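# Six arms hang a marquee roof on post spikes

## Task

Six arms sit on the table top in the scene frame (metres; heading in degrees measured counter-clockwise from +x): arm1 at x=+0.29 y=+0.65 z=+0.72 heading -102; arm2 at x=-0.22 y=+0.65 z=+0.72 heading -85; arm3 at x=-0.31 y=-0.65 z=+0.72 heading +99; arm4 at x=+0.24 y=-0.65 z=+0.72 heading +83; arm5 at x=-0.70 y=-0.07 z=+0.72 heading +8; arm6 at x=+0.70 y=+0.08 z=+0.72 heading +166. Put the marquee roof onto the posts. Each post's spike must carry one corner eyelet of the roof, pushed fully down, with the knobs on top. The centre of the roof must not rest on anything. At the end every gripper has released it and the arms have backed away. It only counts if the roof stays in place with no robot holding it. Nothing else on the table should be shifted, leaning or knocked over, and no rigid object may leave the work area.

## Robot and tools

Robots and cameras. There are six identical i2rt Big YAM arms, named arm1 to arm6. Each has six revolute joints, a two-finger gripper and a wrist camera (arm1_cam_wrist to arm6_cam_wrist). With joints 1 and 6 at 0 and the hand level and pointing forward, that camera rides on top of the hand and looks toward the fingertips. The room also has two fixed cameras, cam_high and cam_low. The hand reaches roughly 1.0 m out from the joint-1 axis. Because each joint moves at its own speed, the path between two postures can bulge outward.

Frame. Positions are in a single scene frame. Its origin is on the floor, +z points up, and the table top is near z=0.72. The hand point is midway between the fingertips. The hand's z axis runs along the fingers, and the fingers open and close along its y axis. The headings in the task show which way each arm's joint 1 unfolds when it is at 0.

execute_actions. Argument "actions" is a list holding either one action or none. An empty list only reports state and images. An action is an object keyed by arm name ("arm1"..."arm6"). Each arm's value is {"joints": {...}} containing any of joint1_rad ... joint6_rad and gripper_m. Every value is an absolute target, not an offset. Joint targets are in radians and gripper_m is in metres. Ranges (with the tolerance for counting as arrived): joint1_rad -2.879 to 2.879 (±0.045), rotates the whole arm about its foot, positive is counter-clockwise seen from above. joint2_rad 0 to 3.141 (±0.14), the shoulder: at 0 the upper arm points back and roughly level, and increasing values raise it and then bring it forward. joint3_rad 0 to 3.019 (±0.09), the elbow: 0 means fully folded, and larger values open it. joint4_rad -1.692 to 1.57 (±0.055), hand pitch, positive tips the fingers up. joint5_rad -1.57 to 1.57 (±0.03), sideways hand swing, positive goes to the arm's right. joint6_rad -2.094 to 2.094 (±0.035), hand roll, positive is clockwise when viewed from behind the hand. gripper_m 0 to 0.093 (±0.003) is the fingertip gap, with about 50 to 62 N per pad at most, less on some units. All motions in one action start at once and may finish at different times. A joint or arm you leave out may still be driving toward an earlier target. An unknown key or an out-of-range value rejects the entire call and nothing moves. Optional "cameras" is a list of camera names, or "all". Omitting it or passing null also gives all cameras, and [] gives none. The "pictures" line lists the returned images in order.

wait: "seconds" from 0 to 10. It commands nothing new and returns state and images. zoom_image: "camera" plus "region" [x0, y0, x1, y1] in pixels of that camera's latest full image, with (0,0) at the top-left and at most 504 by 504. finished_scene: "scene" is the integer number of the current scene. It ends that scene for good, so call it only once the roof sits unaided and the arms are clear.

Reading results. joint_positions gives the current angles. joint_status gives how each commanded motion ended. "off_target": the joint stopped short and may still be pushing. "contact_stop" or "time_out": the old target is dropped and the joint holds where it is. A timed-out joint can instead keep a target no further than 0.375, 0.375, 0.113, 0.225, 0.075 and 0.3 rad (joints 1 to 6) from where it stands. It keeps pushing toward that target and moves if the way opens, and on_its_own lists it. Resend the reported position to relieve the push. "joint command not followed" (often with a "cause:" line) means a safety check held back that arm's joint targets, often to keep arms from colliding, though a gripper command in the same action still runs. The withheld joints show "not_followed" and may be retried on later actions. on_its_own covers what the call did not command. Its "held at" value is the held target, not the actual position. A target very close to the current angle may produce no motion. Joint torques are raw drive outputs in joint order, excluding the gripper. They carry per-unit offset, scale and noise, so read them as rough hints only. A joint carrying a load droops.

Hazards. Arms do not stop on contact and can push hard. The collision check ignores fingers, gripper housings and wrist cameras and can react too late. A hard squeeze between two robots fails the task and ends the run, and a hard hit may too. No line reports robots touching. Knocking a rigid object out of the work area fails the task. Avoid drops, slips, slams and heavy shoving. Loose objects may occasionally get a brief external push. Sustained load heats motors, even while you are thinking. A MOTOR HOT line appears from 85 °C. At 100 °C an OVER-TEMPERATURE FAULT drops that arm, and its unmet keys show "limit_stop_at_motor_heat". In that case resend the targets. After any stop reported in a result, the remaining execute_actions, wait and finished_scene calls in that reply are skipped. The simulation keeps running while you compose a reply, with robots holding their last command. Shorter total robot motion is better.

Each tool is called after "Emit:" by a JSON object that holds its "fn" and its "kwargs", one argument or row to a line.

## Session

I'll start by looking at the scene.

Emit:
{"fn": "execute_actions", "kwargs": {
  "actions": []
}}

Scene clock: 0.00 s.
Joint torques (N m, as the arm reports them, + toward a larger angle): no reading
Motor temperatures (°C, as the motors report them): arm1=[27 25 28 28 26 26] | arm2=[25 26 28 29 26 27] | arm3=[28 28 26 28 28 26] | arm4=[27 28 27 26 26 26] | arm5=[28 28 26 28 27 26] | arm6=[25 25 27 25 24 28]
arm1.joint_positions: joint1_rad=+0.249 joint2_rad=+0.429 joint3_rad=+0.567 joint4_rad=-1.266 joint5_rad=+0.197 joint6_rad=-0.409 gripper_m=+0.095
arm1.joint_status: not commanded
arm1.hand: x=+0.2647 y=+0.4609 z=+0.9221 quat_wxyz=(-0.044, -0.533, -0.811, +0.236) (m; scene frame)
arm2.joint_positions: joint1_rad=-0.343 joint2_rad=+0.515 joint3_rad=+0.409 joint4_rad=-0.990 joint5_rad=-0.262 joint6_rad=+0.310 gripper_m=+0.094
arm2.joint_status: not commanded
arm2.hand: x=-0.2375 y=+0.4302 z=+0.9255 quat_wxyz=(-0.258, -0.835, -0.482, +0.063) (m; scene frame)
arm3.joint_positions: joint1_rad=+0.101 joint2_rad=+0.343 joint3_rad=+0.638 joint4_rad=-1.406 joint5_rad=+0.303 joint6_rad=+0.498 gripper_m=+0.094
arm3.joint_status: not commanded
arm3.hand: x=-0.2963 y=-0.4826 z=+0.9495 quat_wxyz=(-0.226, +0.558, -0.786, -0.145) (m; scene frame)
arm4.joint_positions: joint1_rad=-0.211 joint2_rad=+0.459 joint3_rad=+0.495 joint4_rad=-1.093 joint5_rad=-0.156 joint6_rad=-0.547 gripper_m=+0.095
arm4.joint_status: not commanded
arm4.hand: x=+0.2969 y=-0.4399 z=+0.9773 quat_wxyz=(-0.211, +0.748, -0.611, -0.151) (m; scene frame)
arm5.joint_positions: joint1_rad=+0.411 joint2_rad=+0.402 joint3_rad=+0.610 joint4_rad=-1.296 joint5_rad=+0.117 joint6_rad=+0.236 gripper_m=+0.094
arm5.joint_status: not commanded
arm5.hand: x=-0.5254 y=-0.0014 z=+0.9762 quat_wxyz=(-0.243, +0.112, -0.963, -0.041) (m; scene frame)
arm6.joint_positions: joint1_rad=-0.317 joint2_rad=+0.491 joint3_rad=+0.439 joint4_rad=-1.047 joint5_rad=-0.297 joint6_rad=-0.216 gripper_m=+0.094
arm6.joint_status: not commanded
arm6.hand: x=+0.4974 y=+0.1511 z=+0.8604 quat_wxyz=(+0.046, +0.952, -0.135, -0.272) (m; scene frame)
pictures: arm1_cam_wrist, arm2_cam_wrist, arm3_cam_wrist, arm4_cam_wrist, arm5_cam_wrist, arm6_cam_wrist, cam_high, cam_low
Images, in order (width x height): arm1_cam_wrist 504x504, arm2_cam_wrist 504x504, arm3_cam_wrist 504x504, arm4_cam_wrist 504x504, arm5_cam_wrist 504x504, arm6_cam_wrist 504x504, cam_high 896x504, cam_low 896x504.

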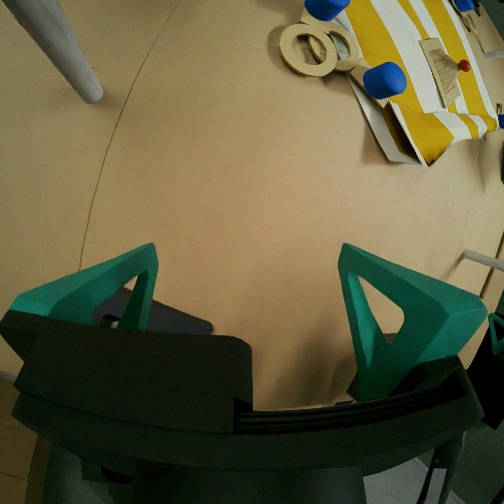

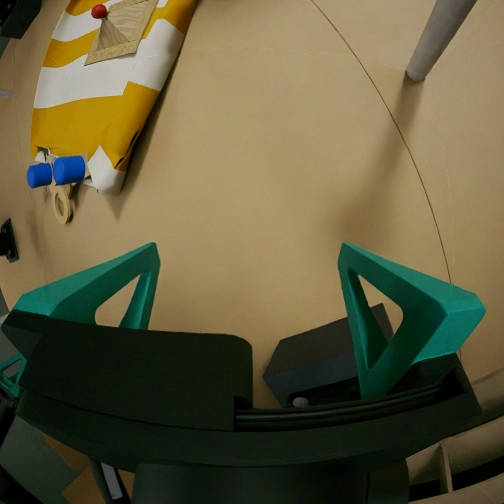

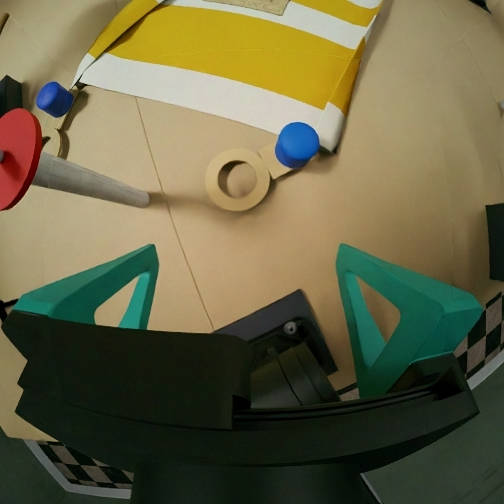

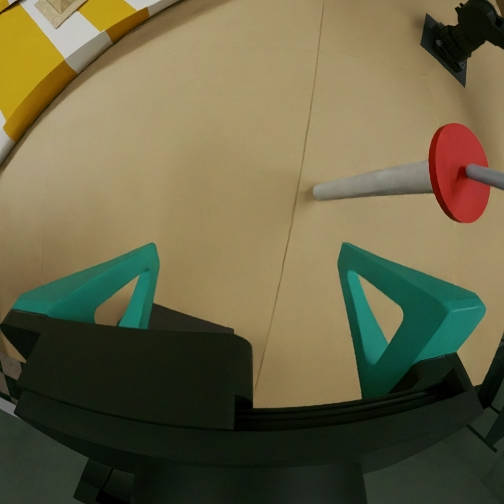

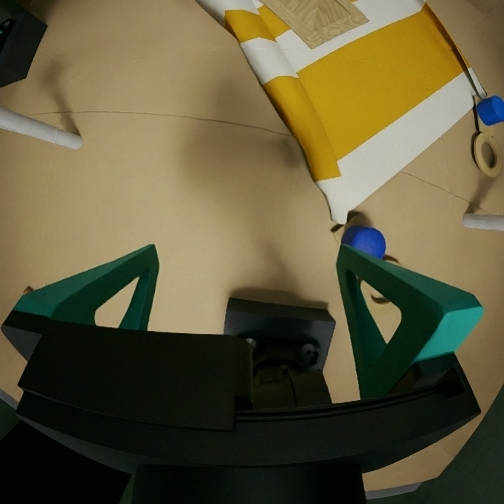

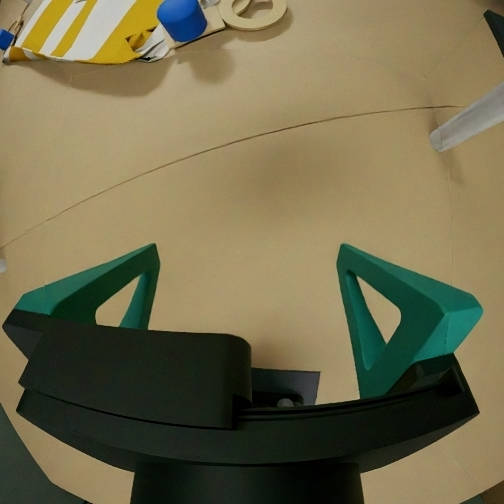

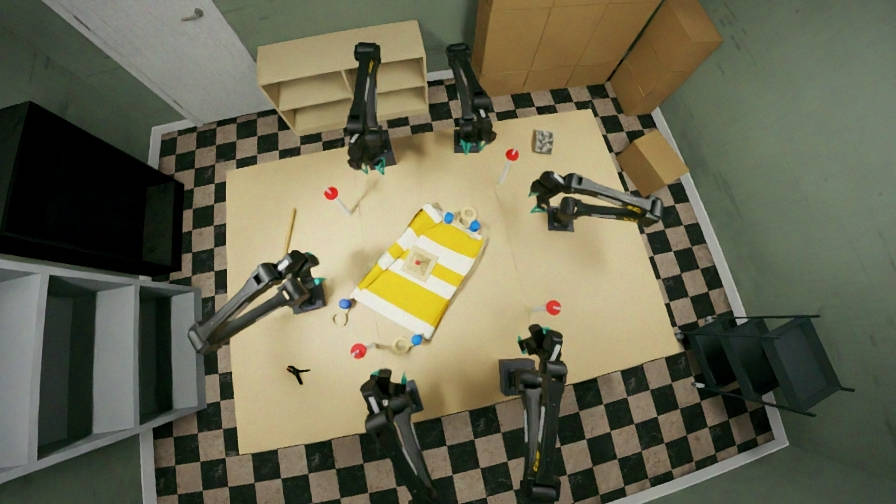

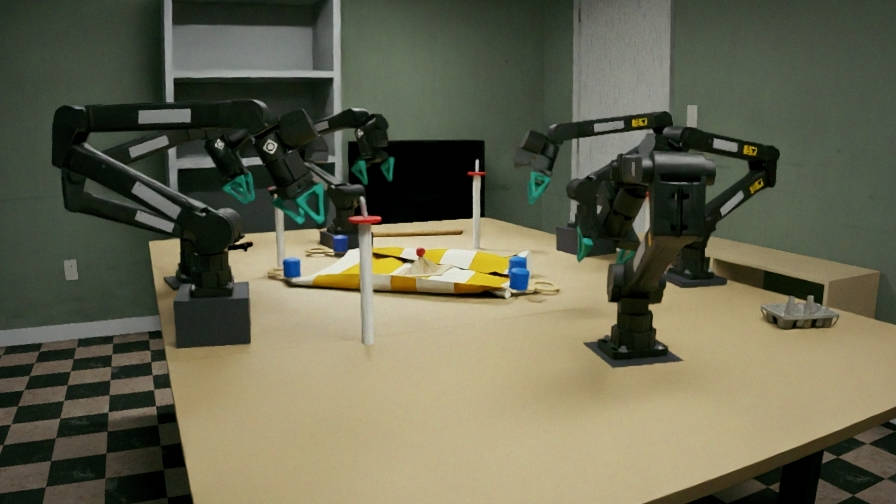

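Emit:
{"fn": "zoom_image", "kwargs": {
  "camera": "cam_high",
  "region": [280, 130, 600, 400]
}}

Emit:
{"fn": "zoom_image", "kwargs": {
  "camera": "cam_low",
  "region": [200, 140, 620, 360]
}}

Region (280, 130, 600, 400) of cam_high's 896x504 image, scaled by 1.575, with more detail than that image has; it fills the top 425 rows of this view, and the rest is white.

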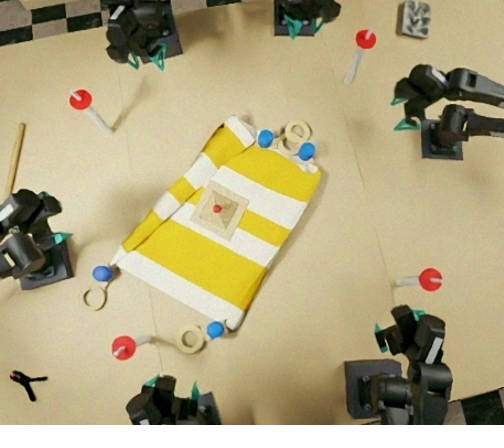

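Region (200, 140, 620, 360) of cam_low's 896x504 image, scaled by 1.200, with more detail than that image has; it fills the top 264 rows of this view, and the rest is white.

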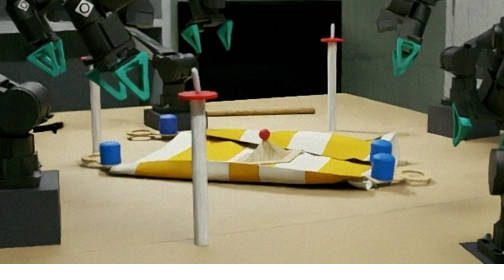

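Emit:
{"fn": "execute_actions", "kwargs": {
  "actions": [
    {"arm1": {"joints": {"joint3_rad": 1.2}}, "arm2": {"joints": {"joint2_rad": 0.9}}, "arm3": {"joints": {"joint4_rad": -0.7}}, "arm4": {"joints": {"joint5_rad": -0.7}}, "arm5": {"joints": {"joint1_rad": -0.2}}, "arm6": {"joints": {"joint1_rad": 0.3}}}
  ],
  "cameras": ["cam_low"]
}}

Scene clock: 51.90 s.
Joint torques (N m, as the arm reports them, + toward a larger angle): arm1=[-0.78  4.35 12.39  1.84  0.04  0.08] | arm2=[-1.79  0.34 11.5   0.26 -0.19  0.11] | arm3=[ 1.38  1.91 11.22  2.81  0.01 -0.01] | arm4=[-1.6   1.33  9.83  1.33 -0.66  0.09] | arm5=[-0.47  2.67 11.81  1.92 -0.01  0.01] | arm6=[-0.68  0.6  13.07  0.97 -0.41 -0.1 ]
Motor temperatures (°C, as the motors report them): arm1=[27 25 36 28 26 26] | arm2=[25 26 36 29 26 27] | arm3=[28 28 32 28 28 26] | arm4=[27 28 33 26 26 26] | arm5=[28 28 33 28 27 26] | arm6=[25 25 34 25 24 28]
arm1.joint_positions: joint1_rad=+0.249 joint2_rad=+0.429 joint3_rad=+1.164 joint4_rad=-1.266 joint5_rad=+0.197 joint6_rad=-0.409 gripper_m=+0.095
arm1.joint_status: all done
arm1.hand: x=+0.2659 y=+0.4508 z=+1.2220 quat_wxyz=(-0.210, -0.499, -0.706, +0.457) (m; scene frame)
arm2.joint_positions: joint1_rad=-0.343 joint2_rad=+0.892 joint3_rad=+0.409 joint4_rad=-0.990 joint5_rad=-0.262 joint6_rad=+0.310 gripper_m=+0.094
arm2.joint_status: all done
arm2.hand: x=-0.2319 y=+0.4464 z=+0.8550 quat_wxyz=(-0.128, -0.868, -0.474, -0.068) (m; scene frame)
arm3.joint_positions: joint1_rad=+0.101 joint2_rad=+0.343 joint3_rad=+0.638 joint4_rad=-0.717 joint5_rad=+0.303 joint6_rad=+0.498 gripper_m=+0.094
arm3.joint_status: all done
arm3.hand: x=-0.3221 y=-0.3738 z=+1.0649 quat_wxyz=(-0.334, +0.439, -0.710, -0.438) (m; scene frame)
arm4.joint_positions: joint1_rad=-0.211 joint2_rad=+0.459 joint3_rad=+0.495 joint4_rad=-1.093 joint5_rad=-0.695 joint6_rad=-0.547 gripper_m=+0.095
arm4.joint_status: all done
arm4.hand: x=+0.2129 y=-0.4255 z=+1.0106 quat_wxyz=(-0.118, +0.749, -0.525, -0.387) (m; scene frame)
arm5.joint_positions: joint1_rad=-0.192 joint2_rad=+0.402 joint3_rad=+0.610 joint4_rad=-1.296 joint5_rad=+0.117 joint6_rad=+0.236 gripper_m=+0.094
arm5.joint_status: all done
arm5.hand: x=-0.5154 y=-0.1129 z=+0.9744 quat_wxyz=(-0.239, -0.179, -0.954, +0.034) (m; scene frame)
arm6.joint_positions: joint1_rad=+0.295 joint2_rad=+0.491 joint3_rad=+0.439 joint4_rad=-1.047 joint5_rad=-0.297 joint6_rad=-0.216 gripper_m=+0.094
arm6.joint_status: all done
arm6.hand: x=+0.4936 y=+0.0213 z=+0.8607 quat_wxyz=(+0.124, +0.948, +0.159, -0.246) (m; scene frame)
pictures: cam_low
Images, in order (width x height): cam_low 896x504.

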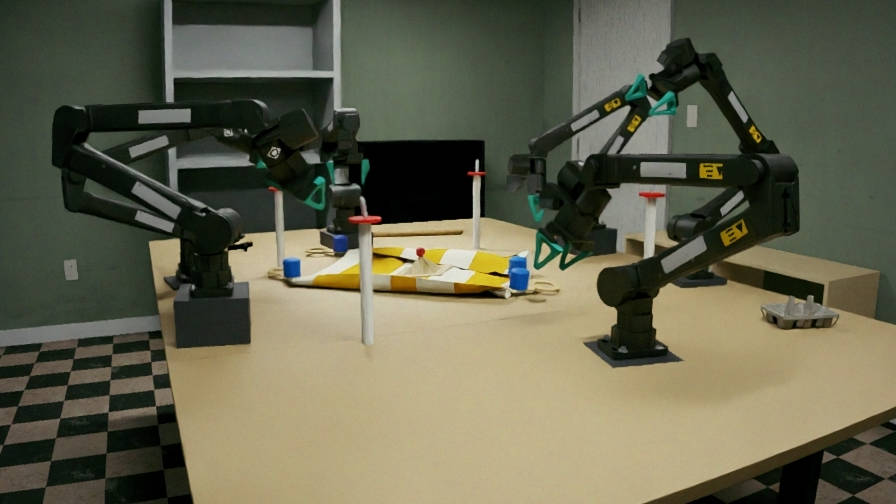

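Emit:
{"fn": "execute_actions", "kwargs": {
  "actions": [
    {"arm1": {"joints": {"joint1_rad": 0.0, "joint2_rad": 1.3, "joint3_rad": 2.9, "joint4_rad": 0.0, "joint5_rad": 0.0, "joint6_rad": 0.0}}, "arm3": {"joints": {"joint1_rad": 0.0, "joint2_rad": 1.3, "joint3_rad": 2.9, "joint4_rad": 0.0, "joint5_rad": 0.0, "joint6_rad": 0.0}}, "arm2": {"joints": {"joint1_rad": 0.55, "joint2_rad": 1.2, "joint3_rad": 1.53, "joint4_rad": -1.215, "joint5_rad": 0.0, "joint6_rad": 2.08}}, "arm4": {"joints": {"joint1_rad": 1.21, "joint2_rad": 1.1, "joint3_rad": 1.325, "joint4_rad": -1.126, "joint5_rad": 0.0, "joint6_rad": 2.08}}, "arm5": {"joints": {"joint1_rad": -0.536, "joint2_rad": 0.7, "joint3_rad": 0.63, "joint4_rad": -1.365, "joint5_rad": 0.0, "joint6_rad": 1.62}}, "arm6": {"joints": {"joint1_rad": 0.124, "joint2_rad": 1.0, "joint3_rad": 1.365, "joint4_rad": -1.338, "joint5_rad": 0.0, "joint6_rad": 1.24}}}
  ],
  "cameras": []
}}

Emit:
{"fn": "execute_actions", "kwargs": {
  "actions": [
    {"arm2": {"joints": {"joint2_rad": 1.857}}, "arm4": {"joints": {"joint2_rad": 1.74}}, "arm5": {"joints": {"joint2_rad": 0.811}}, "arm6": {"joints": {"joint2_rad": 1.568}}}
  ],
  "cameras": ["arm2_cam_wrist", "arm4_cam_wrist", "arm5_cam_wrist", "arm6_cam_wrist", "cam_high", "cam_low"]
}}

Scene clock: 149.37 s.
Joint torques (N m, as the arm reports them, + toward a larger angle): arm1=[-1.78  1.94 -0.39 -0.33 -0.18  0.15] | arm2=[-1.82 -7.65 14.46  0.61  0.09  0.17] | arm3=[ 0.85  1.65 -0.42 -0.57 -0.26 -0.05] | arm4=[-1.46 -8.06 11.59  1.2   0.27  0.21] | arm5=[-0.34  0.11 10.25  0.23 -0.16  0.15] | arm6=[-1.4  -5.21 14.    0.63  0.11  0.02]
Motor temperatures (°C, as the motors report them): arm1=[27 25 37 28 26 26] | arm2=[25 26 37 29 26 27] | arm3=[28 28 35 28 28 26] | arm4=[27 28 36 26 26 26] | arm5=[28 28 35 28 27 26] | arm6=[25 25 36 25 24 28]
arm1.joint_positions: joint1_rad=+0.012 joint2_rad=+1.310 joint3_rad=+2.898 joint4_rad=+0.004 joint5_rad=+0.004 joint6_rad=-0.012 gripper_m=+0.095
arm1.joint_status: all done
arm1.hand: x=+0.2961 y=+0.6725 z=+1.8803 quat_wxyz=(-0.631, +0.008, +0.008, +0.776) (m; scene frame)
arm2.joint_positions: joint1_rad=+0.550 joint2_rad=+1.206 joint3_rad=+1.496 joint4_rad=-1.206 joint5_rad=-0.001 joint6_rad=+2.072 gripper_m=+0.094
arm2.joint_status: all done
arm2.hand: x=+0.0436 y=+0.2688 z=+1.2295 quat_wxyz=(-0.270, -0.944, -0.054, -0.179) (m; scene frame)
arm3.joint_positions: joint1_rad=+0.007 joint2_rad=+1.308 joint3_rad=+2.900 joint4_rad=+0.006 joint5_rad=+0.004 joint6_rad=+0.008 gripper_m=+0.094
arm3.joint_status: all done
arm3.hand: x=-0.3057 y=-0.6723 z=+1.8718 quat_wxyz=(-0.653, -0.011, +0.007, -0.757) (m; scene frame)
arm4.joint_positions: joint1_rad=+1.211 joint2_rad=+1.109 joint3_rad=+1.265 joint4_rad=-1.123 joint5_rad=-0.005 joint6_rad=+2.064 gripper_m=+0.095
arm4.joint_status: all done
arm4.hand: x=-0.1288 y=-0.4276 z=+1.1757 quat_wxyz=(+0.212, +0.256, -0.920, -0.208) (m; scene frame)
arm5.joint_positions: joint1_rad=-0.528 joint2_rad=+0.704 joint3_rad=+0.610 joint4_rad=-1.350 joint5_rad=+0.005 joint6_rad=+1.606 gripper_m=+0.094
arm5.joint_status: all done
arm5.hand: x=-0.5297 y=-0.1537 z=+0.9182 quat_wxyz=(-0.047, -0.852, -0.520, -0.036) (m; scene frame)
arm6.joint_positions: joint1_rad=+0.127 joint2_rad=+0.996 joint3_rad=+1.318 joint4_rad=-1.331 joint5_rad=-0.004 joint6_rad=+1.228 gripper_m=+0.094
arm6.joint_status: all done
arm6.hand: x=+0.3391 y=+0.1260 z=+1.1229 quat_wxyz=(+0.150, +0.749, -0.600, -0.237) (m; scene frame)
pictures: none
No camera images: the call's "cameras" was empty. Leave "cameras" out to get every camera's image.

Scene clock: 152.07 s.
Joint torques (N m, as the arm reports them, + toward a larger angle): arm1=[-1.94  2.17 -0.51 -0.24 -0.18  0.13] | arm2=[ -1.82 -13.06  14.94   0.02   0.1    0.21] | arm3=[ 1.05  1.87 -0.48 -0.59 -0.28 -0.05] | arm4=[ -1.4  -16.81   8.45   0.32   0.28   0.25] | arm5=[-0.43 -0.64  9.92  0.06 -0.15  0.16] | arm6=[ -1.16 -12.89  13.26  -0.31   0.13   0.06]
Motor temperatures (°C, as the motors report them): arm1=[27 25 36 28 26 26] | arm2=[25 27 37 29 26 27] | arm3=[28 28 34 28 28 26] | arm4=[27 29 36 26 26 26] | arm5=[28 28 35 28 27 26] | arm6=[25 26 36 25 24 28]
arm1.joint_positions: joint1_rad=+0.012 joint2_rad=+1.310 joint3_rad=+2.898 joint4_rad=+0.004 joint5_rad=+0.004 joint6_rad=-0.012 gripper_m=+0.095
arm1.joint_status: not commanded
arm1.hand: x=+0.2961 y=+0.6725 z=+1.8803 quat_wxyz=(-0.631, +0.008, +0.008, +0.776) (m; scene frame)
arm2.joint_positions: joint1_rad=+0.550 joint2_rad=+1.594 joint3_rad=+1.487 joint4_rad=-1.206 joint5_rad=-0.001 joint6_rad=+2.072 gripper_m=+0.094
arm2.joint_status: joint2_rad time_out (moved +0.388 of +0.651)
arm2.on_its_own: joint2_rad is held at +1.599, not at your +1.857, since a time_out
arm2.hand: x=+0.0905 y=+0.2085 z=+1.0364 quat_wxyz=(-0.107, -0.990, -0.058, -0.077) (m; scene frame)
arm3.joint_positions: joint1_rad=+0.007 joint2_rad=+1.308 joint3_rad=+2.900 joint4_rad=+0.006 joint5_rad=+0.004 joint6_rad=+0.008 gripper_m=+0.094
arm3.joint_status: not commanded
arm3.hand: x=-0.3057 y=-0.6723 z=+1.8718 quat_wxyz=(-0.653, -0.011, +0.007, -0.757) (m; scene frame)
arm4.joint_positions: joint1_rad=+1.211 joint2_rad=+1.755 joint3_rad=+1.287 joint4_rad=-1.123 joint5_rad=-0.004 joint6_rad=+2.064 gripper_m=+0.095
arm4.joint_status: all done
arm4.hand: x=-0.1850 y=-0.3987 z=+0.8913 quat_wxyz=(-0.001, +0.269, -0.963, +0.013) (m; scene frame)
arm5.joint_positions: joint1_rad=-0.528 joint2_rad=+0.813 joint3_rad=+0.610 joint4_rad=-1.351 joint5_rad=+0.005 joint6_rad=+1.606 gripper_m=+0.094
arm5.joint_status: all done
arm5.hand: x=-0.5291 y=-0.1536 z=+0.8999 quat_wxyz=(-0.001, -0.854, -0.521, -0.006) (m; scene frame)
arm6.joint_positions: joint1_rad=+0.127 joint2_rad=+1.554 joint3_rad=+1.318 joint4_rad=-1.332 joint5_rad=-0.004 joint6_rad=+1.228 gripper_m=+0.094
arm6.joint_status: all done
arm6.hand: x=+0.2490 y=+0.1367 z=+0.9003 quat_wxyz=(+0.005, +0.780, -0.626, -0.002) (m; scene frame)
pictures: arm2_cam_wrist, arm4_cam_wrist, arm5_cam_wrist, arm6_cam_wrist, cam_high, cam_low
joint command not followed: on one or more control steps a check withheld the commanded joint targets of the arm2 arm, and it was not sent them on those steps.
cause: the commanded joint targets would bring a part of the robot too close to another arm (this arm's wrist (the part past joint 4) and the other arm's wrist (the part past joint 4)); next, command targets that bring no part of the robot closer to that arm.
joint command not followed: on one or more control steps a check withheld the commanded joint targets of the arm6 arm, and it was not sent them on those steps.
cause: the commanded joint targets would bring a part of the robot too close to another arm (this arm's wrist (the part past joint 4) and the other arm's wrist (the part past joint 4)); next, command targets that bring no part of the robot closer to that arm.
Images, in order (width x height): arm2_cam_wrist 504x504, arm4_cam_wrist 504x504, arm5_cam_wrist 504x504, arm6_cam_wrist 504x504, cam_high 896x504, cam_low 896x504.

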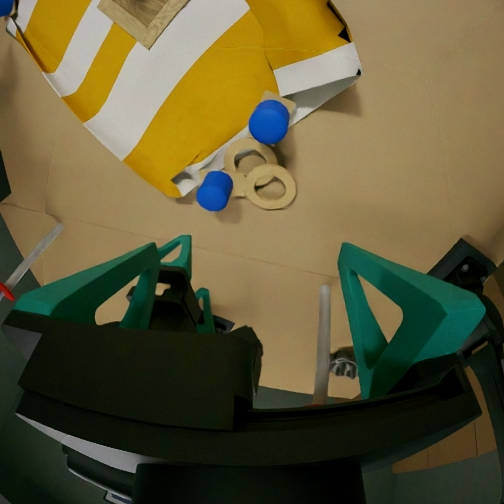

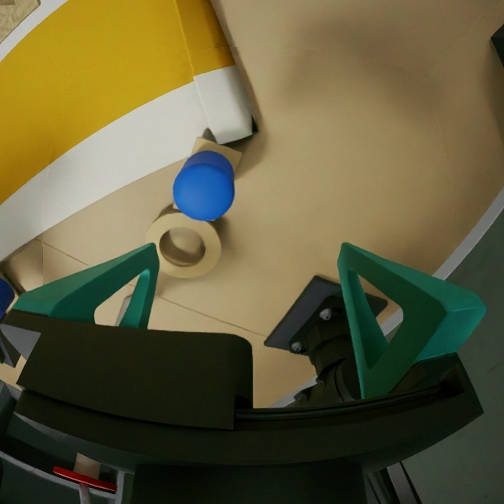

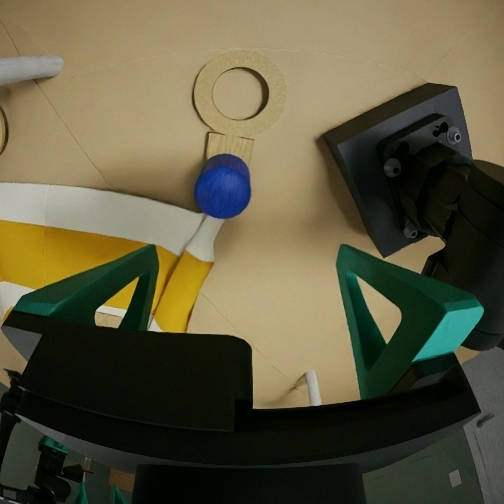

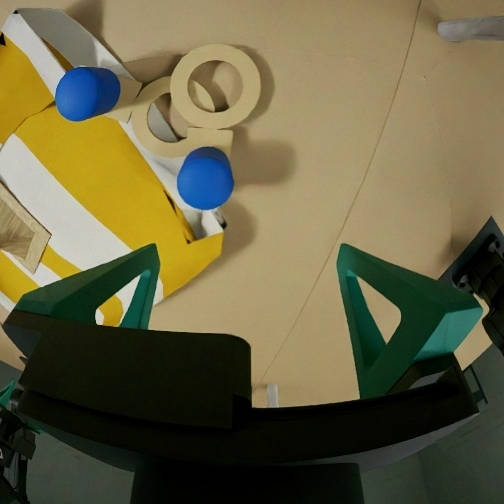

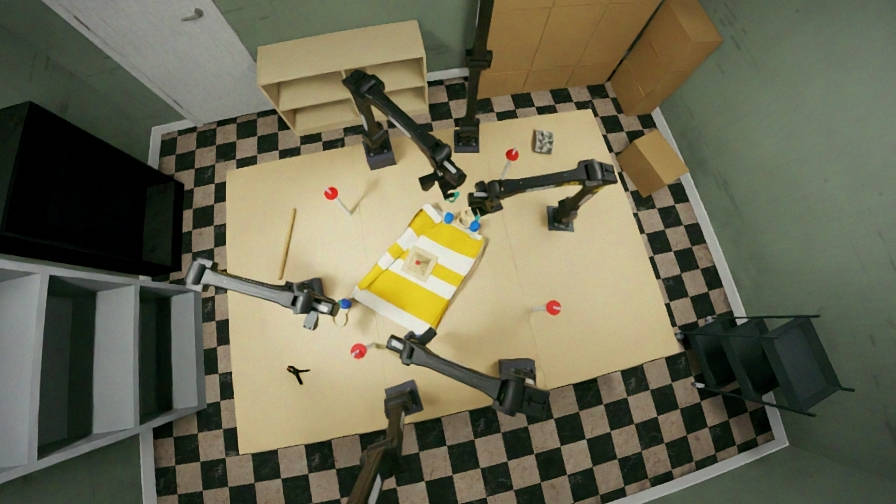

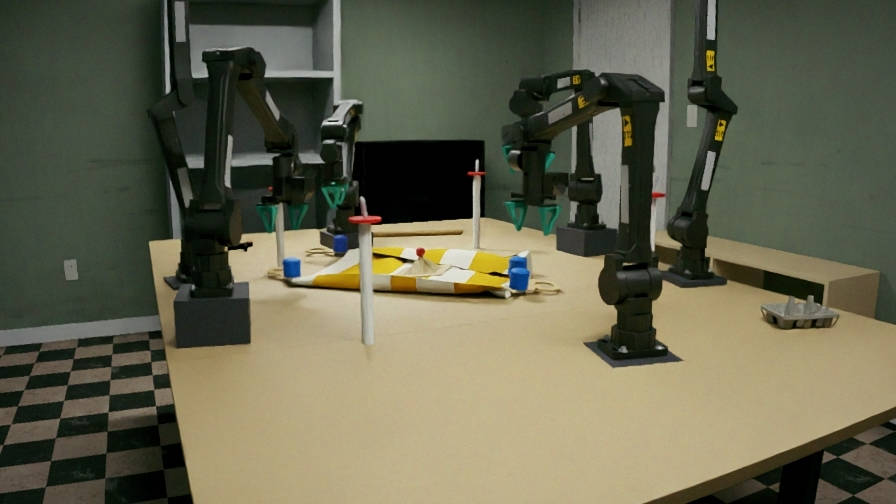

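Emit:
{"fn": "execute_actions", "kwargs": {
  "actions": [
    {"arm2": {"joints": {"joint1_rad": 0.25, "joint2_rad": 1.45}}, "arm4": {"joints": {"joint1_rad": 1.170, "joint2_rad": 1.90, "joint3_rad": 1.35, "joint4_rad": -0.962}}, "arm5": {"joints": {"joint1_rad": -0.538, "joint2_rad": 1.028, "joint3_rad": 0.505, "joint4_rad": -1.03}}, "arm6": {"joints": {"joint1_rad": 0.158, "joint2_rad": 1.705, "joint3_rad": 1.31, "joint4_rad": -1.148}}}
  ],
  "cameras": ["arm2_cam_wrist", "arm4_cam_wrist", "arm5_cam_wrist", "arm6_cam_wrist", "cam_low"]
}}

Scene clock: 196.37 s.
Joint torques (N m, as the arm reports them, + toward a larger angle): arm1=[-1.9   2.04 -0.51 -0.21 -0.17  0.15] | arm2=[ -1.18 -10.14  13.73   0.3   -0.01   0.2 ] | arm3=[ 0.98  1.85 -0.47 -0.62 -0.26 -0.04] | arm4=[ -1.11 -18.67   7.9    0.79   0.24   0.24] | arm5=[-0.53 -2.43  7.73  1.31 -0.16  0.17] | arm6=[ -0.72 -16.47   9.53   0.34   0.09   0.04]
Motor temperatures (°C, as the motors report them): arm1=[27 25 31 28 26 26] | arm2=[25 28 41 29 26 27] | arm3=[28 28 30 28 28 26] | arm4=[27 31 35 26 26 26] | arm5=[28 28 34 28 27 26] | arm6=[25 27 37 25 25 28]
arm1.joint_positions: joint1_rad=+0.012 joint2_rad=+1.310 joint3_rad=+2.898 joint4_rad=+0.004 joint5_rad=+0.004 joint6_rad=-0.012 gripper_m=+0.095
arm1.joint_status: not commanded
arm1.hand: x=+0.2961 y=+0.6725 z=+1.8803 quat_wxyz=(-0.631, +0.008, +0.008, +0.776) (m; scene frame)
arm2.joint_positions: joint1_rad=+0.243 joint2_rad=+1.437 joint3_rad=+1.503 joint4_rad=-1.207 joint5_rad=+0.001 joint6_rad=+2.072 gripper_m=+0.094
arm2.joint_status: all done
arm2.hand: x=-0.0647 y=+0.1515 z=+1.1209 quat_wxyz=(-0.193, -0.972, +0.094, -0.092) (m; scene frame)
arm3.joint_positions: joint1_rad=+0.007 joint2_rad=+1.308 joint3_rad=+2.900 joint4_rad=+0.006 joint5_rad=+0.004 joint6_rad=+0.008 gripper_m=+0.094
arm3.joint_status: not commanded
arm3.hand: x=-0.3057 y=-0.6723 z=+1.8718 quat_wxyz=(-0.653, -0.011, +0.007, -0.757) (m; scene frame)
arm4.joint_positions: joint1_rad=+1.168 joint2_rad=+1.916 joint3_rad=+1.313 joint4_rad=-0.973 joint5_rad=-0.003 joint6_rad=+2.064 gripper_m=+0.095
arm4.joint_status: all done
arm4.hand: x=-0.2022 y=-0.3631 z=+0.8202 quat_wxyz=(+0.004, +0.248, -0.969, +0.008) (m; scene frame)
arm5.joint_positions: joint1_rad=-0.528 joint2_rad=+1.034 joint3_rad=+0.499 joint4_rad=-1.045 joint5_rad=+0.004 joint6_rad=+1.606 gripper_m=+0.094
arm5.joint_status: all done
arm5.hand: x=-0.5078 y=-0.1625 z=+0.8205 quat_wxyz=(+0.010, -0.854, -0.521, +0.001) (m; scene frame)
arm6.joint_positions: joint1_rad=+0.155 joint2_rad=+1.711 joint3_rad=+1.301 joint4_rad=-1.157 joint5_rad=-0.003 joint6_rad=+1.228 gripper_m=+0.094
arm6.joint_status: all done
arm6.hand: x=+0.2096 y=+0.1275 z=+0.8235 quat_wxyz=(+0.005, +0.789, -0.615, -0.003) (m; scene frame)
pictures: arm2_cam_wrist, arm4_cam_wrist, arm5_cam_wrist, arm6_cam_wrist, cam_low
Images, in order (width x height): arm2_cam_wrist 504x504, arm4_cam_wrist 504x504, arm5_cam_wrist 504x504, arm6_cam_wrist 504x504, cam_low 896x504.

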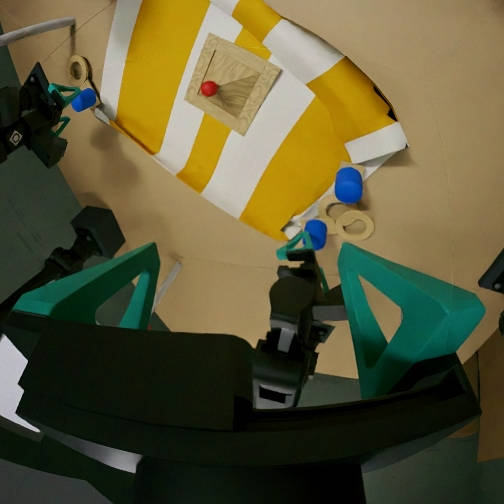

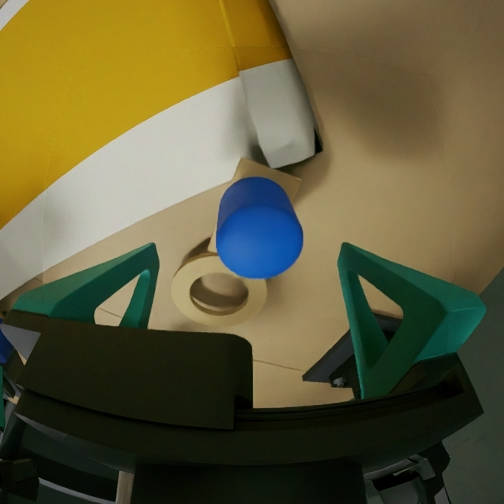

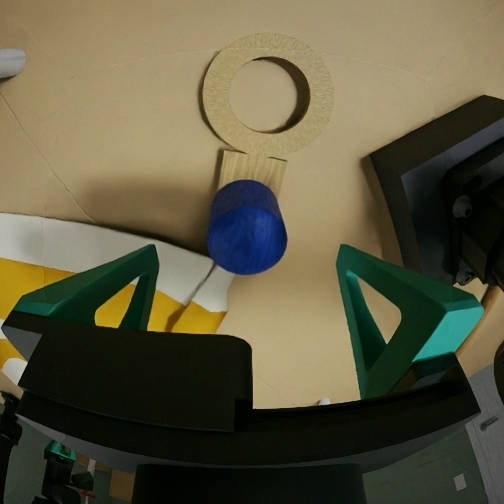

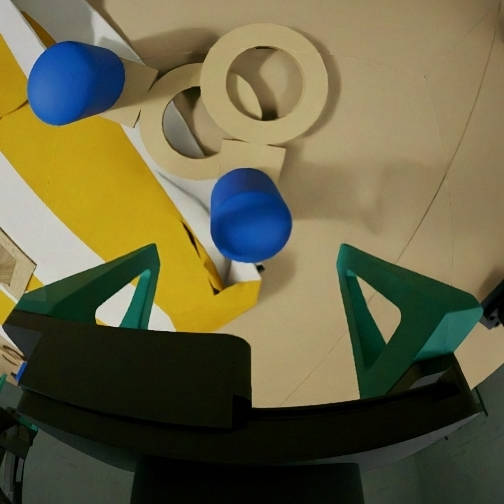

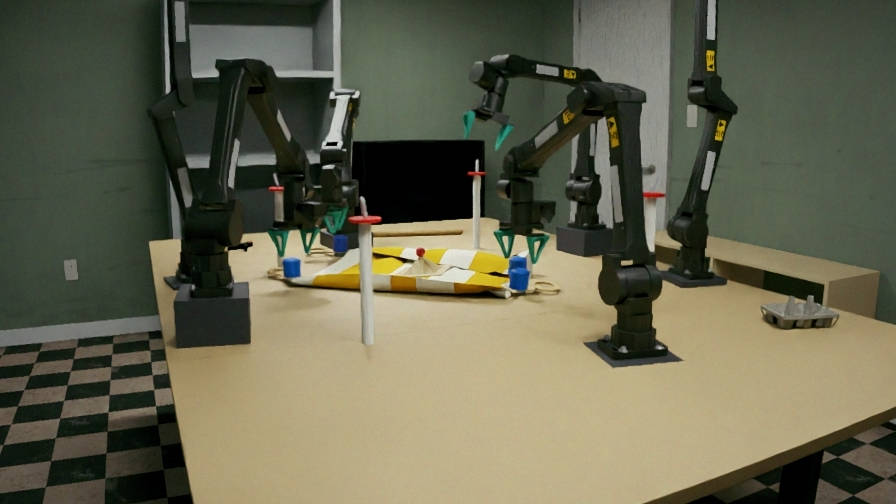

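Emit:
{"fn": "execute_actions", "kwargs": {
  "actions": [
    {"arm4": {"joints": {"joint1_rad": 1.187, "joint2_rad": 1.945, "joint3_rad": 1.297, "joint4_rad": -0.892}}, "arm5": {"joints": {"joint1_rad": -0.465, "joint2_rad": 1.112, "joint3_rad": 0.45, "joint4_rad": -0.89, "joint6_rad": 1.78}}, "arm6": {"joints": {"joint1_rad": 0.169, "joint2_rad": 1.747, "joint3_rad": 1.267, "joint4_rad": -1.067}}}
  ],
  "cameras": []
}}

Emit:
{"fn": "execute_actions", "kwargs": {
  "actions": [
    {"arm4": {"joints": {"joint2_rad": 1.988, "joint3_rad": 1.275, "joint4_rad": -0.822}}, "arm5": {"joints": {"joint2_rad": 1.198, "joint3_rad": 0.402, "joint4_rad": -0.748}}, "arm6": {"joints": {"joint2_rad": 1.787, "joint3_rad": 1.227, "joint4_rad": -0.987}}}
  ],
  "cameras": ["arm4_cam_wrist", "arm5_cam_wrist", "arm6_cam_wrist", "cam_low"]
}}

Scene clock: 236.60 s.
Joint torques (N m, as the arm reports them, + toward a larger angle): arm1=[-2.05  2.36 -0.58 -0.27 -0.19  0.13] | arm2=[ -1.23 -10.41  13.79   0.32   0.     0.19] | arm3=[ 0.69  1.56 -0.39 -0.57 -0.27 -0.05] | arm4=[ -1.09 -16.33   5.31   0.82   0.25   0.25] | arm5=[ 1.21 -2.41  6.73  1.29 -0.12  0.16] | arm6=[ -0.56 -14.42   8.57   0.47   0.09   0.06]
Motor temperatures (°C, as the motors report them): arm1=[27 25 31 28 26 26] | arm2=[25 28 42 29 26 27] | arm3=[28 28 30 28 28 26] | arm4=[27 32 35 26 26 26] | arm5=[28 28 33 28 27 26] | arm6=[25 28 35 25 25 28]
arm1.joint_positions: joint1_rad=+0.012 joint2_rad=+1.310 joint3_rad=+2.898 joint4_rad=+0.004 joint5_rad=+0.004 joint6_rad=-0.012 gripper_m=+0.095
arm1.joint_status: not commanded
arm1.hand: x=+0.2961 y=+0.6725 z=+1.8803 quat_wxyz=(-0.631, +0.008, +0.008, +0.776) (m; scene frame)
arm2.joint_positions: joint1_rad=+0.243 joint2_rad=+1.437 joint3_rad=+1.503 joint4_rad=-1.207 joint5_rad=+0.001 joint6_rad=+2.072 gripper_m=+0.094
arm2.joint_status: not commanded
arm2.hand: x=-0.0647 y=+0.1515 z=+1.1209 quat_wxyz=(-0.193, -0.972, +0.094, -0.092) (m; scene frame)
arm3.joint_positions: joint1_rad=+0.007 joint2_rad=+1.308 joint3_rad=+2.900 joint4_rad=+0.006 joint5_rad=+0.004 joint6_rad=+0.008 gripper_m=+0.094
arm3.joint_status: not commanded
arm3.hand: x=-0.3057 y=-0.6723 z=+1.8718 quat_wxyz=(-0.653, -0.011, +0.007, -0.757) (m; scene frame)
arm4.joint_positions: joint1_rad=+1.183 joint2_rad=+1.937 joint3_rad=+1.298 joint4_rad=-0.905 joint5_rad=-0.003 joint6_rad=+2.064 gripper_m=+0.095
arm4.joint_status: all done
arm4.hand: x=-0.2122 y=-0.3662 z=+0.8050 quat_wxyz=(+0.015, +0.255, -0.967, -0.004) (m; scene frame)
arm5.joint_positions: joint1_rad=-0.473 joint2_rad=+1.113 joint3_rad=+0.449 joint4_rad=-0.906 joint5_rad=+0.003 joint6_rad=+1.765 gripper_m=+0.094
arm5.joint_status: all done
arm5.hand: x=-0.4998 y=-0.1524 z=+0.7893 quat_wxyz=(+0.006, -0.879, -0.476, -0.002) (m; scene frame)
arm6.joint_positions: joint1_rad=+0.162 joint2_rad=+1.730 joint3_rad=+1.267 joint4_rad=-1.077 joint5_rad=-0.003 joint6_rad=+1.228 gripper_m=+0.094
arm6.joint_status: all done
arm6.hand: x=+0.2045 y=+0.1247 z=+0.8025 quat_wxyz=(+0.012, +0.790, -0.612, -0.014) (m; scene frame)
pictures: none
No camera images: the call's "cameras" was empty. Leave "cameras" out to get every camera's image.

Scene clock: 237.47 s.
Joint torques (N m, as the arm reports them, + toward a larger angle): arm1=[-1.81  2.29 -0.54 -0.2  -0.18  0.14] | arm2=[ -1.03 -10.34  13.78   0.31  -0.01   0.19] | arm3=[ 0.84  1.93 -0.47 -0.64 -0.25 -0.06] | arm4=[ -0.94 -17.08   5.13   0.81   0.25   0.24] | arm5=[ 1.21 -2.71  5.95  1.33 -0.13  0.16] | arm6=[ -0.42 -15.37   8.47   0.41   0.11   0.05]
Motor temperatures (°C, as the motors report them): arm1=[27 25 31 28 26 26] | arm2=[25 28 42 29 26 27] | arm3=[28 28 30 28 28 26] | arm4=[27 32 35 26 26 26] | arm5=[28 28 33 28 27 26] | arm6=[25 28 35 25 25 28]
arm1.joint_positions: joint1_rad=+0.012 joint2_rad=+1.310 joint3_rad=+2.898 joint4_rad=+0.004 joint5_rad=+0.004 joint6_rad=-0.012 gripper_m=+0.095
arm1.joint_status: not commanded
arm1.hand: x=+0.2961 y=+0.6725 z=+1.8803 quat_wxyz=(-0.631, +0.008, +0.008, +0.776) (m; scene frame)
arm2.joint_positions: joint1_rad=+0.243 joint2_rad=+1.437 joint3_rad=+1.503 joint4_rad=-1.207 joint5_rad=+0.001 joint6_rad=+2.072 gripper_m=+0.094
arm2.joint_status: not commanded
arm2.hand: x=-0.0647 y=+0.1515 z=+1.1209 quat_wxyz=(-0.193, -0.972, +0.094, -0.092) (m; scene frame)
arm3.joint_positions: joint1_rad=+0.007 joint2_rad=+1.308 joint3_rad=+2.900 joint4_rad=+0.006 joint5_rad=+0.004 joint6_rad=+0.008 gripper_m=+0.094
arm3.joint_status: not commanded
arm3.hand: x=-0.3057 y=-0.6723 z=+1.8718 quat_wxyz=(-0.653, -0.011, +0.007, -0.757) (m; scene frame)
arm4.joint_positions: joint1_rad=+1.183 joint2_rad=+1.987 joint3_rad=+1.273 joint4_rad=-0.834 joint5_rad=-0.003 joint6_rad=+2.064 gripper_m=+0.095
arm4.joint_status: all done
arm4.hand: x=-0.2103 y=-0.3679 z=+0.7723 quat_wxyz=(+0.014, +0.255, -0.967, -0.003) (m; scene frame)
arm5.joint_positions: joint1_rad=-0.473 joint2_rad=+1.199 joint3_rad=+0.401 joint4_rad=-0.764 joint5_rad=+0.003 joint6_rad=+1.765 gripper_m=+0.094
arm5.joint_status: all done
arm5.hand: x=-0.4999 y=-0.1519 z=+0.7590 quat_wxyz=(+0.003, -0.880, -0.476, -0.004) (m; scene frame)
arm6.joint_positions: joint1_rad=+0.162 joint2_rad=+1.776 joint3_rad=+1.224 joint4_rad=-0.997 joint5_rad=-0.003 joint6_rad=+1.228 gripper_m=+0.094
arm6.joint_status: all done
arm6.hand: x=+0.2063 y=+0.1245 z=+0.7665 quat_wxyz=(+0.010, +0.790, -0.612, -0.010) (m; scene frame)
pictures: arm4_cam_wrist, arm5_cam_wrist, arm6_cam_wrist, cam_low
Images, in order (width x height): arm4_cam_wrist 504x504, arm5_cam_wrist 504x504, arm6_cam_wrist 504x504, cam_low 896x504.

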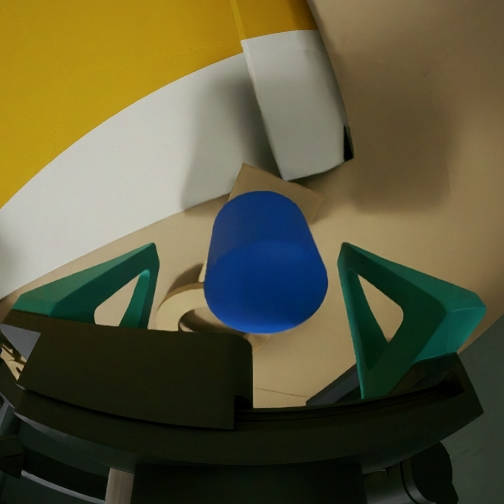

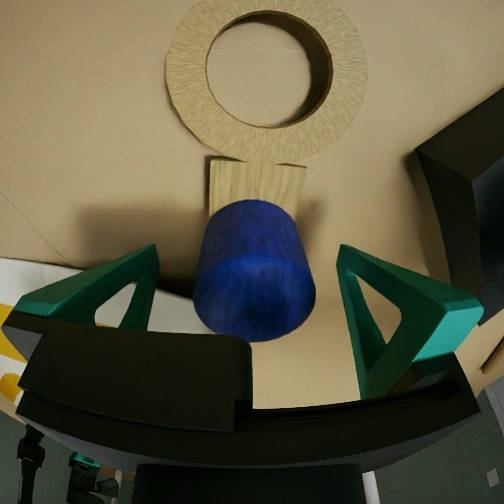

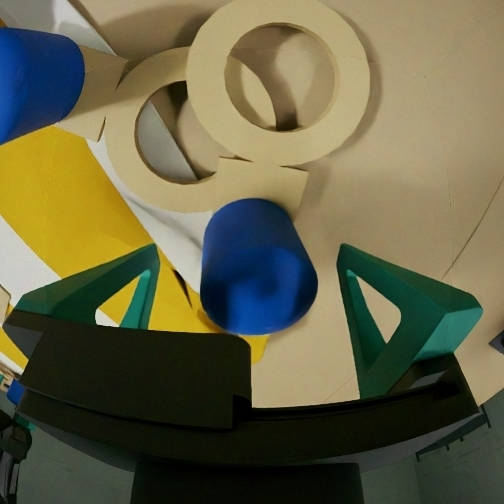

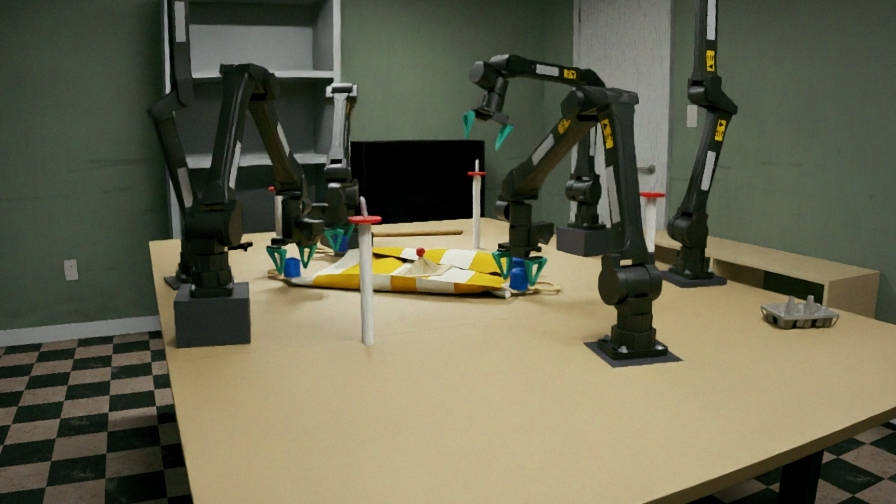

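Emit:
{"fn": "execute_actions", "kwargs": {
  "actions": [
    {"arm4": {"joints": {"joint2_rad": 2.01, "gripper_m": 0.03}}, "arm5": {"joints": {"gripper_m": 0.03}}, "arm6": {"joints": {"joint2_rad": 1.808, "gripper_m": 0.03}}}
  ],
  "cameras": ["arm4_cam_wrist", "arm5_cam_wrist", "arm6_cam_wrist"]
}}

Scene clock: 246.50 s.
Joint torques (N m, as the arm reports them, + toward a larger angle): arm1=[-1.77  2.09 -0.57 -0.2  -0.18  0.14] | arm2=[ -1.   -10.34  13.78   0.32  -0.01   0.19] | arm3=[ 0.97  1.88 -0.55 -0.6  -0.3  -0.07] | arm4=[ -0.95 -15.79   5.04   0.83   0.21   0.23] | arm5=[ 1.18 -2.79  5.92  1.32 -0.13  0.16] | arm6=[ -0.11 -13.63   8.47   0.39   0.06   0.05]
Motor temperatures (°C, as the motors report them): arm1=[27 25 31 28 26 26] | arm2=[25 28 42 29 26 27] | arm3=[28 28 30 28 28 26] | arm4=[27 32 34 26 26 26] | arm5=[28 28 32 28 27 26] | arm6=[25 28 34 25 25 28]
arm1.joint_positions: joint1_rad=+0.012 joint2_rad=+1.310 joint3_rad=+2.898 joint4_rad=+0.004 joint5_rad=+0.004 joint6_rad=-0.012 gripper_m=+0.095
arm1.joint_status: not commanded
arm1.hand: x=+0.2961 y=+0.6725 z=+1.8803 quat_wxyz=(-0.631, +0.008, +0.008, +0.776) (m; scene frame)
arm2.joint_positions: joint1_rad=+0.243 joint2_rad=+1.437 joint3_rad=+1.503 joint4_rad=-1.207 joint5_rad=+0.001 joint6_rad=+2.072 gripper_m=+0.094
arm2.joint_status: not commanded
arm2.hand: x=-0.0647 y=+0.1515 z=+1.1209 quat_wxyz=(-0.193, -0.972, +0.094, -0.092) (m; scene frame)
arm3.joint_positions: joint1_rad=+0.007 joint2_rad=+1.308 joint3_rad=+2.900 joint4_rad=+0.006 joint5_rad=+0.004 joint6_rad=+0.008 gripper_m=+0.094
arm3.joint_status: not commanded
arm3.hand: x=-0.3057 y=-0.6723 z=+1.8718 quat_wxyz=(-0.653, -0.011, +0.007, -0.757) (m; scene frame)
arm4.joint_positions: joint1_rad=+1.183 joint2_rad=+1.994 joint3_rad=+1.273 joint4_rad=-0.833 joint5_rad=-0.003 joint6_rad=+2.065 gripper_m=+0.049
arm4.joint_status: gripper_m off_target (ended at +0.049, target +0.030); the others done
arm4.hand: x=-0.2094 y=-0.3683 z=+0.7688 quat_wxyz=(+0.011, +0.255, -0.967, -0.001) (m; scene frame)
arm5.joint_positions: joint1_rad=-0.473 joint2_rad=+1.199 joint3_rad=+0.401 joint4_rad=-0.764 joint5_rad=+0.003 joint6_rad=+1.766 gripper_m=+0.048
arm5.joint_status: gripper_m off_target (ended at +0.048, target +0.030)
arm5.hand: x=-0.4998 y=-0.1520 z=+0.7590 quat_wxyz=(+0.003, -0.880, -0.476, -0.004) (m; scene frame)
arm6.joint_positions: joint1_rad=+0.162 joint2_rad=+1.782 joint3_rad=+1.224 joint4_rad=-0.997 joint5_rad=-0.003 joint6_rad=+1.229 gripper_m=+0.048
arm6.joint_status: gripper_m off_target (ended at +0.048, target +0.030); the others done
arm6.hand: x=+0.2067 y=+0.1245 z=+0.7640 quat_wxyz=(+0.008, +0.790, -0.613, -0.008) (m; scene frame)
pictures: arm4_cam_wrist, arm5_cam_wrist, arm6_cam_wrist
Images, in order (width x height): arm4_cam_wrist 504x504, arm5_cam_wrist 504x504, arm6_cam_wrist 504x504.

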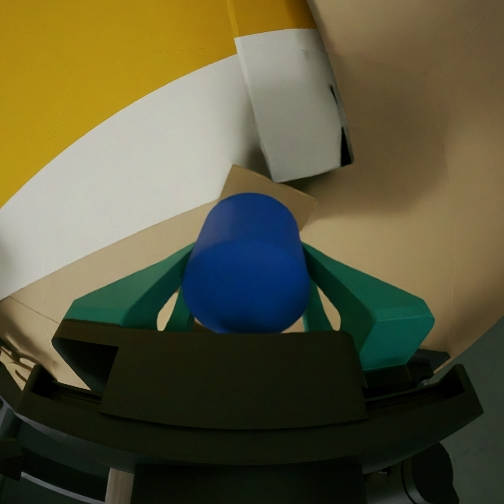

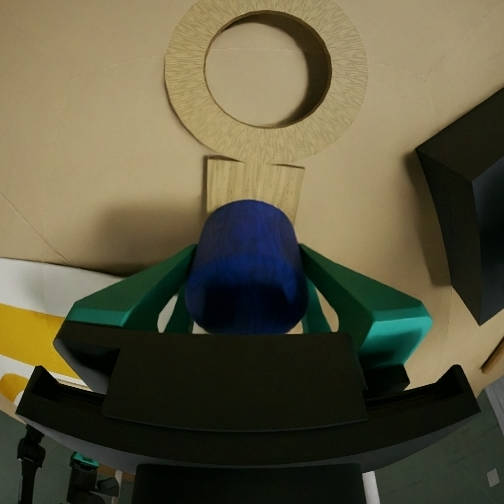

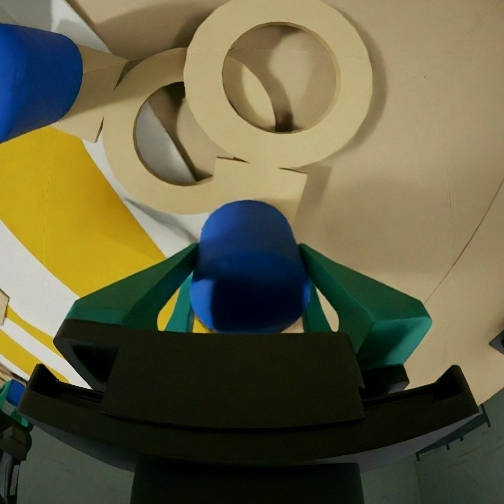

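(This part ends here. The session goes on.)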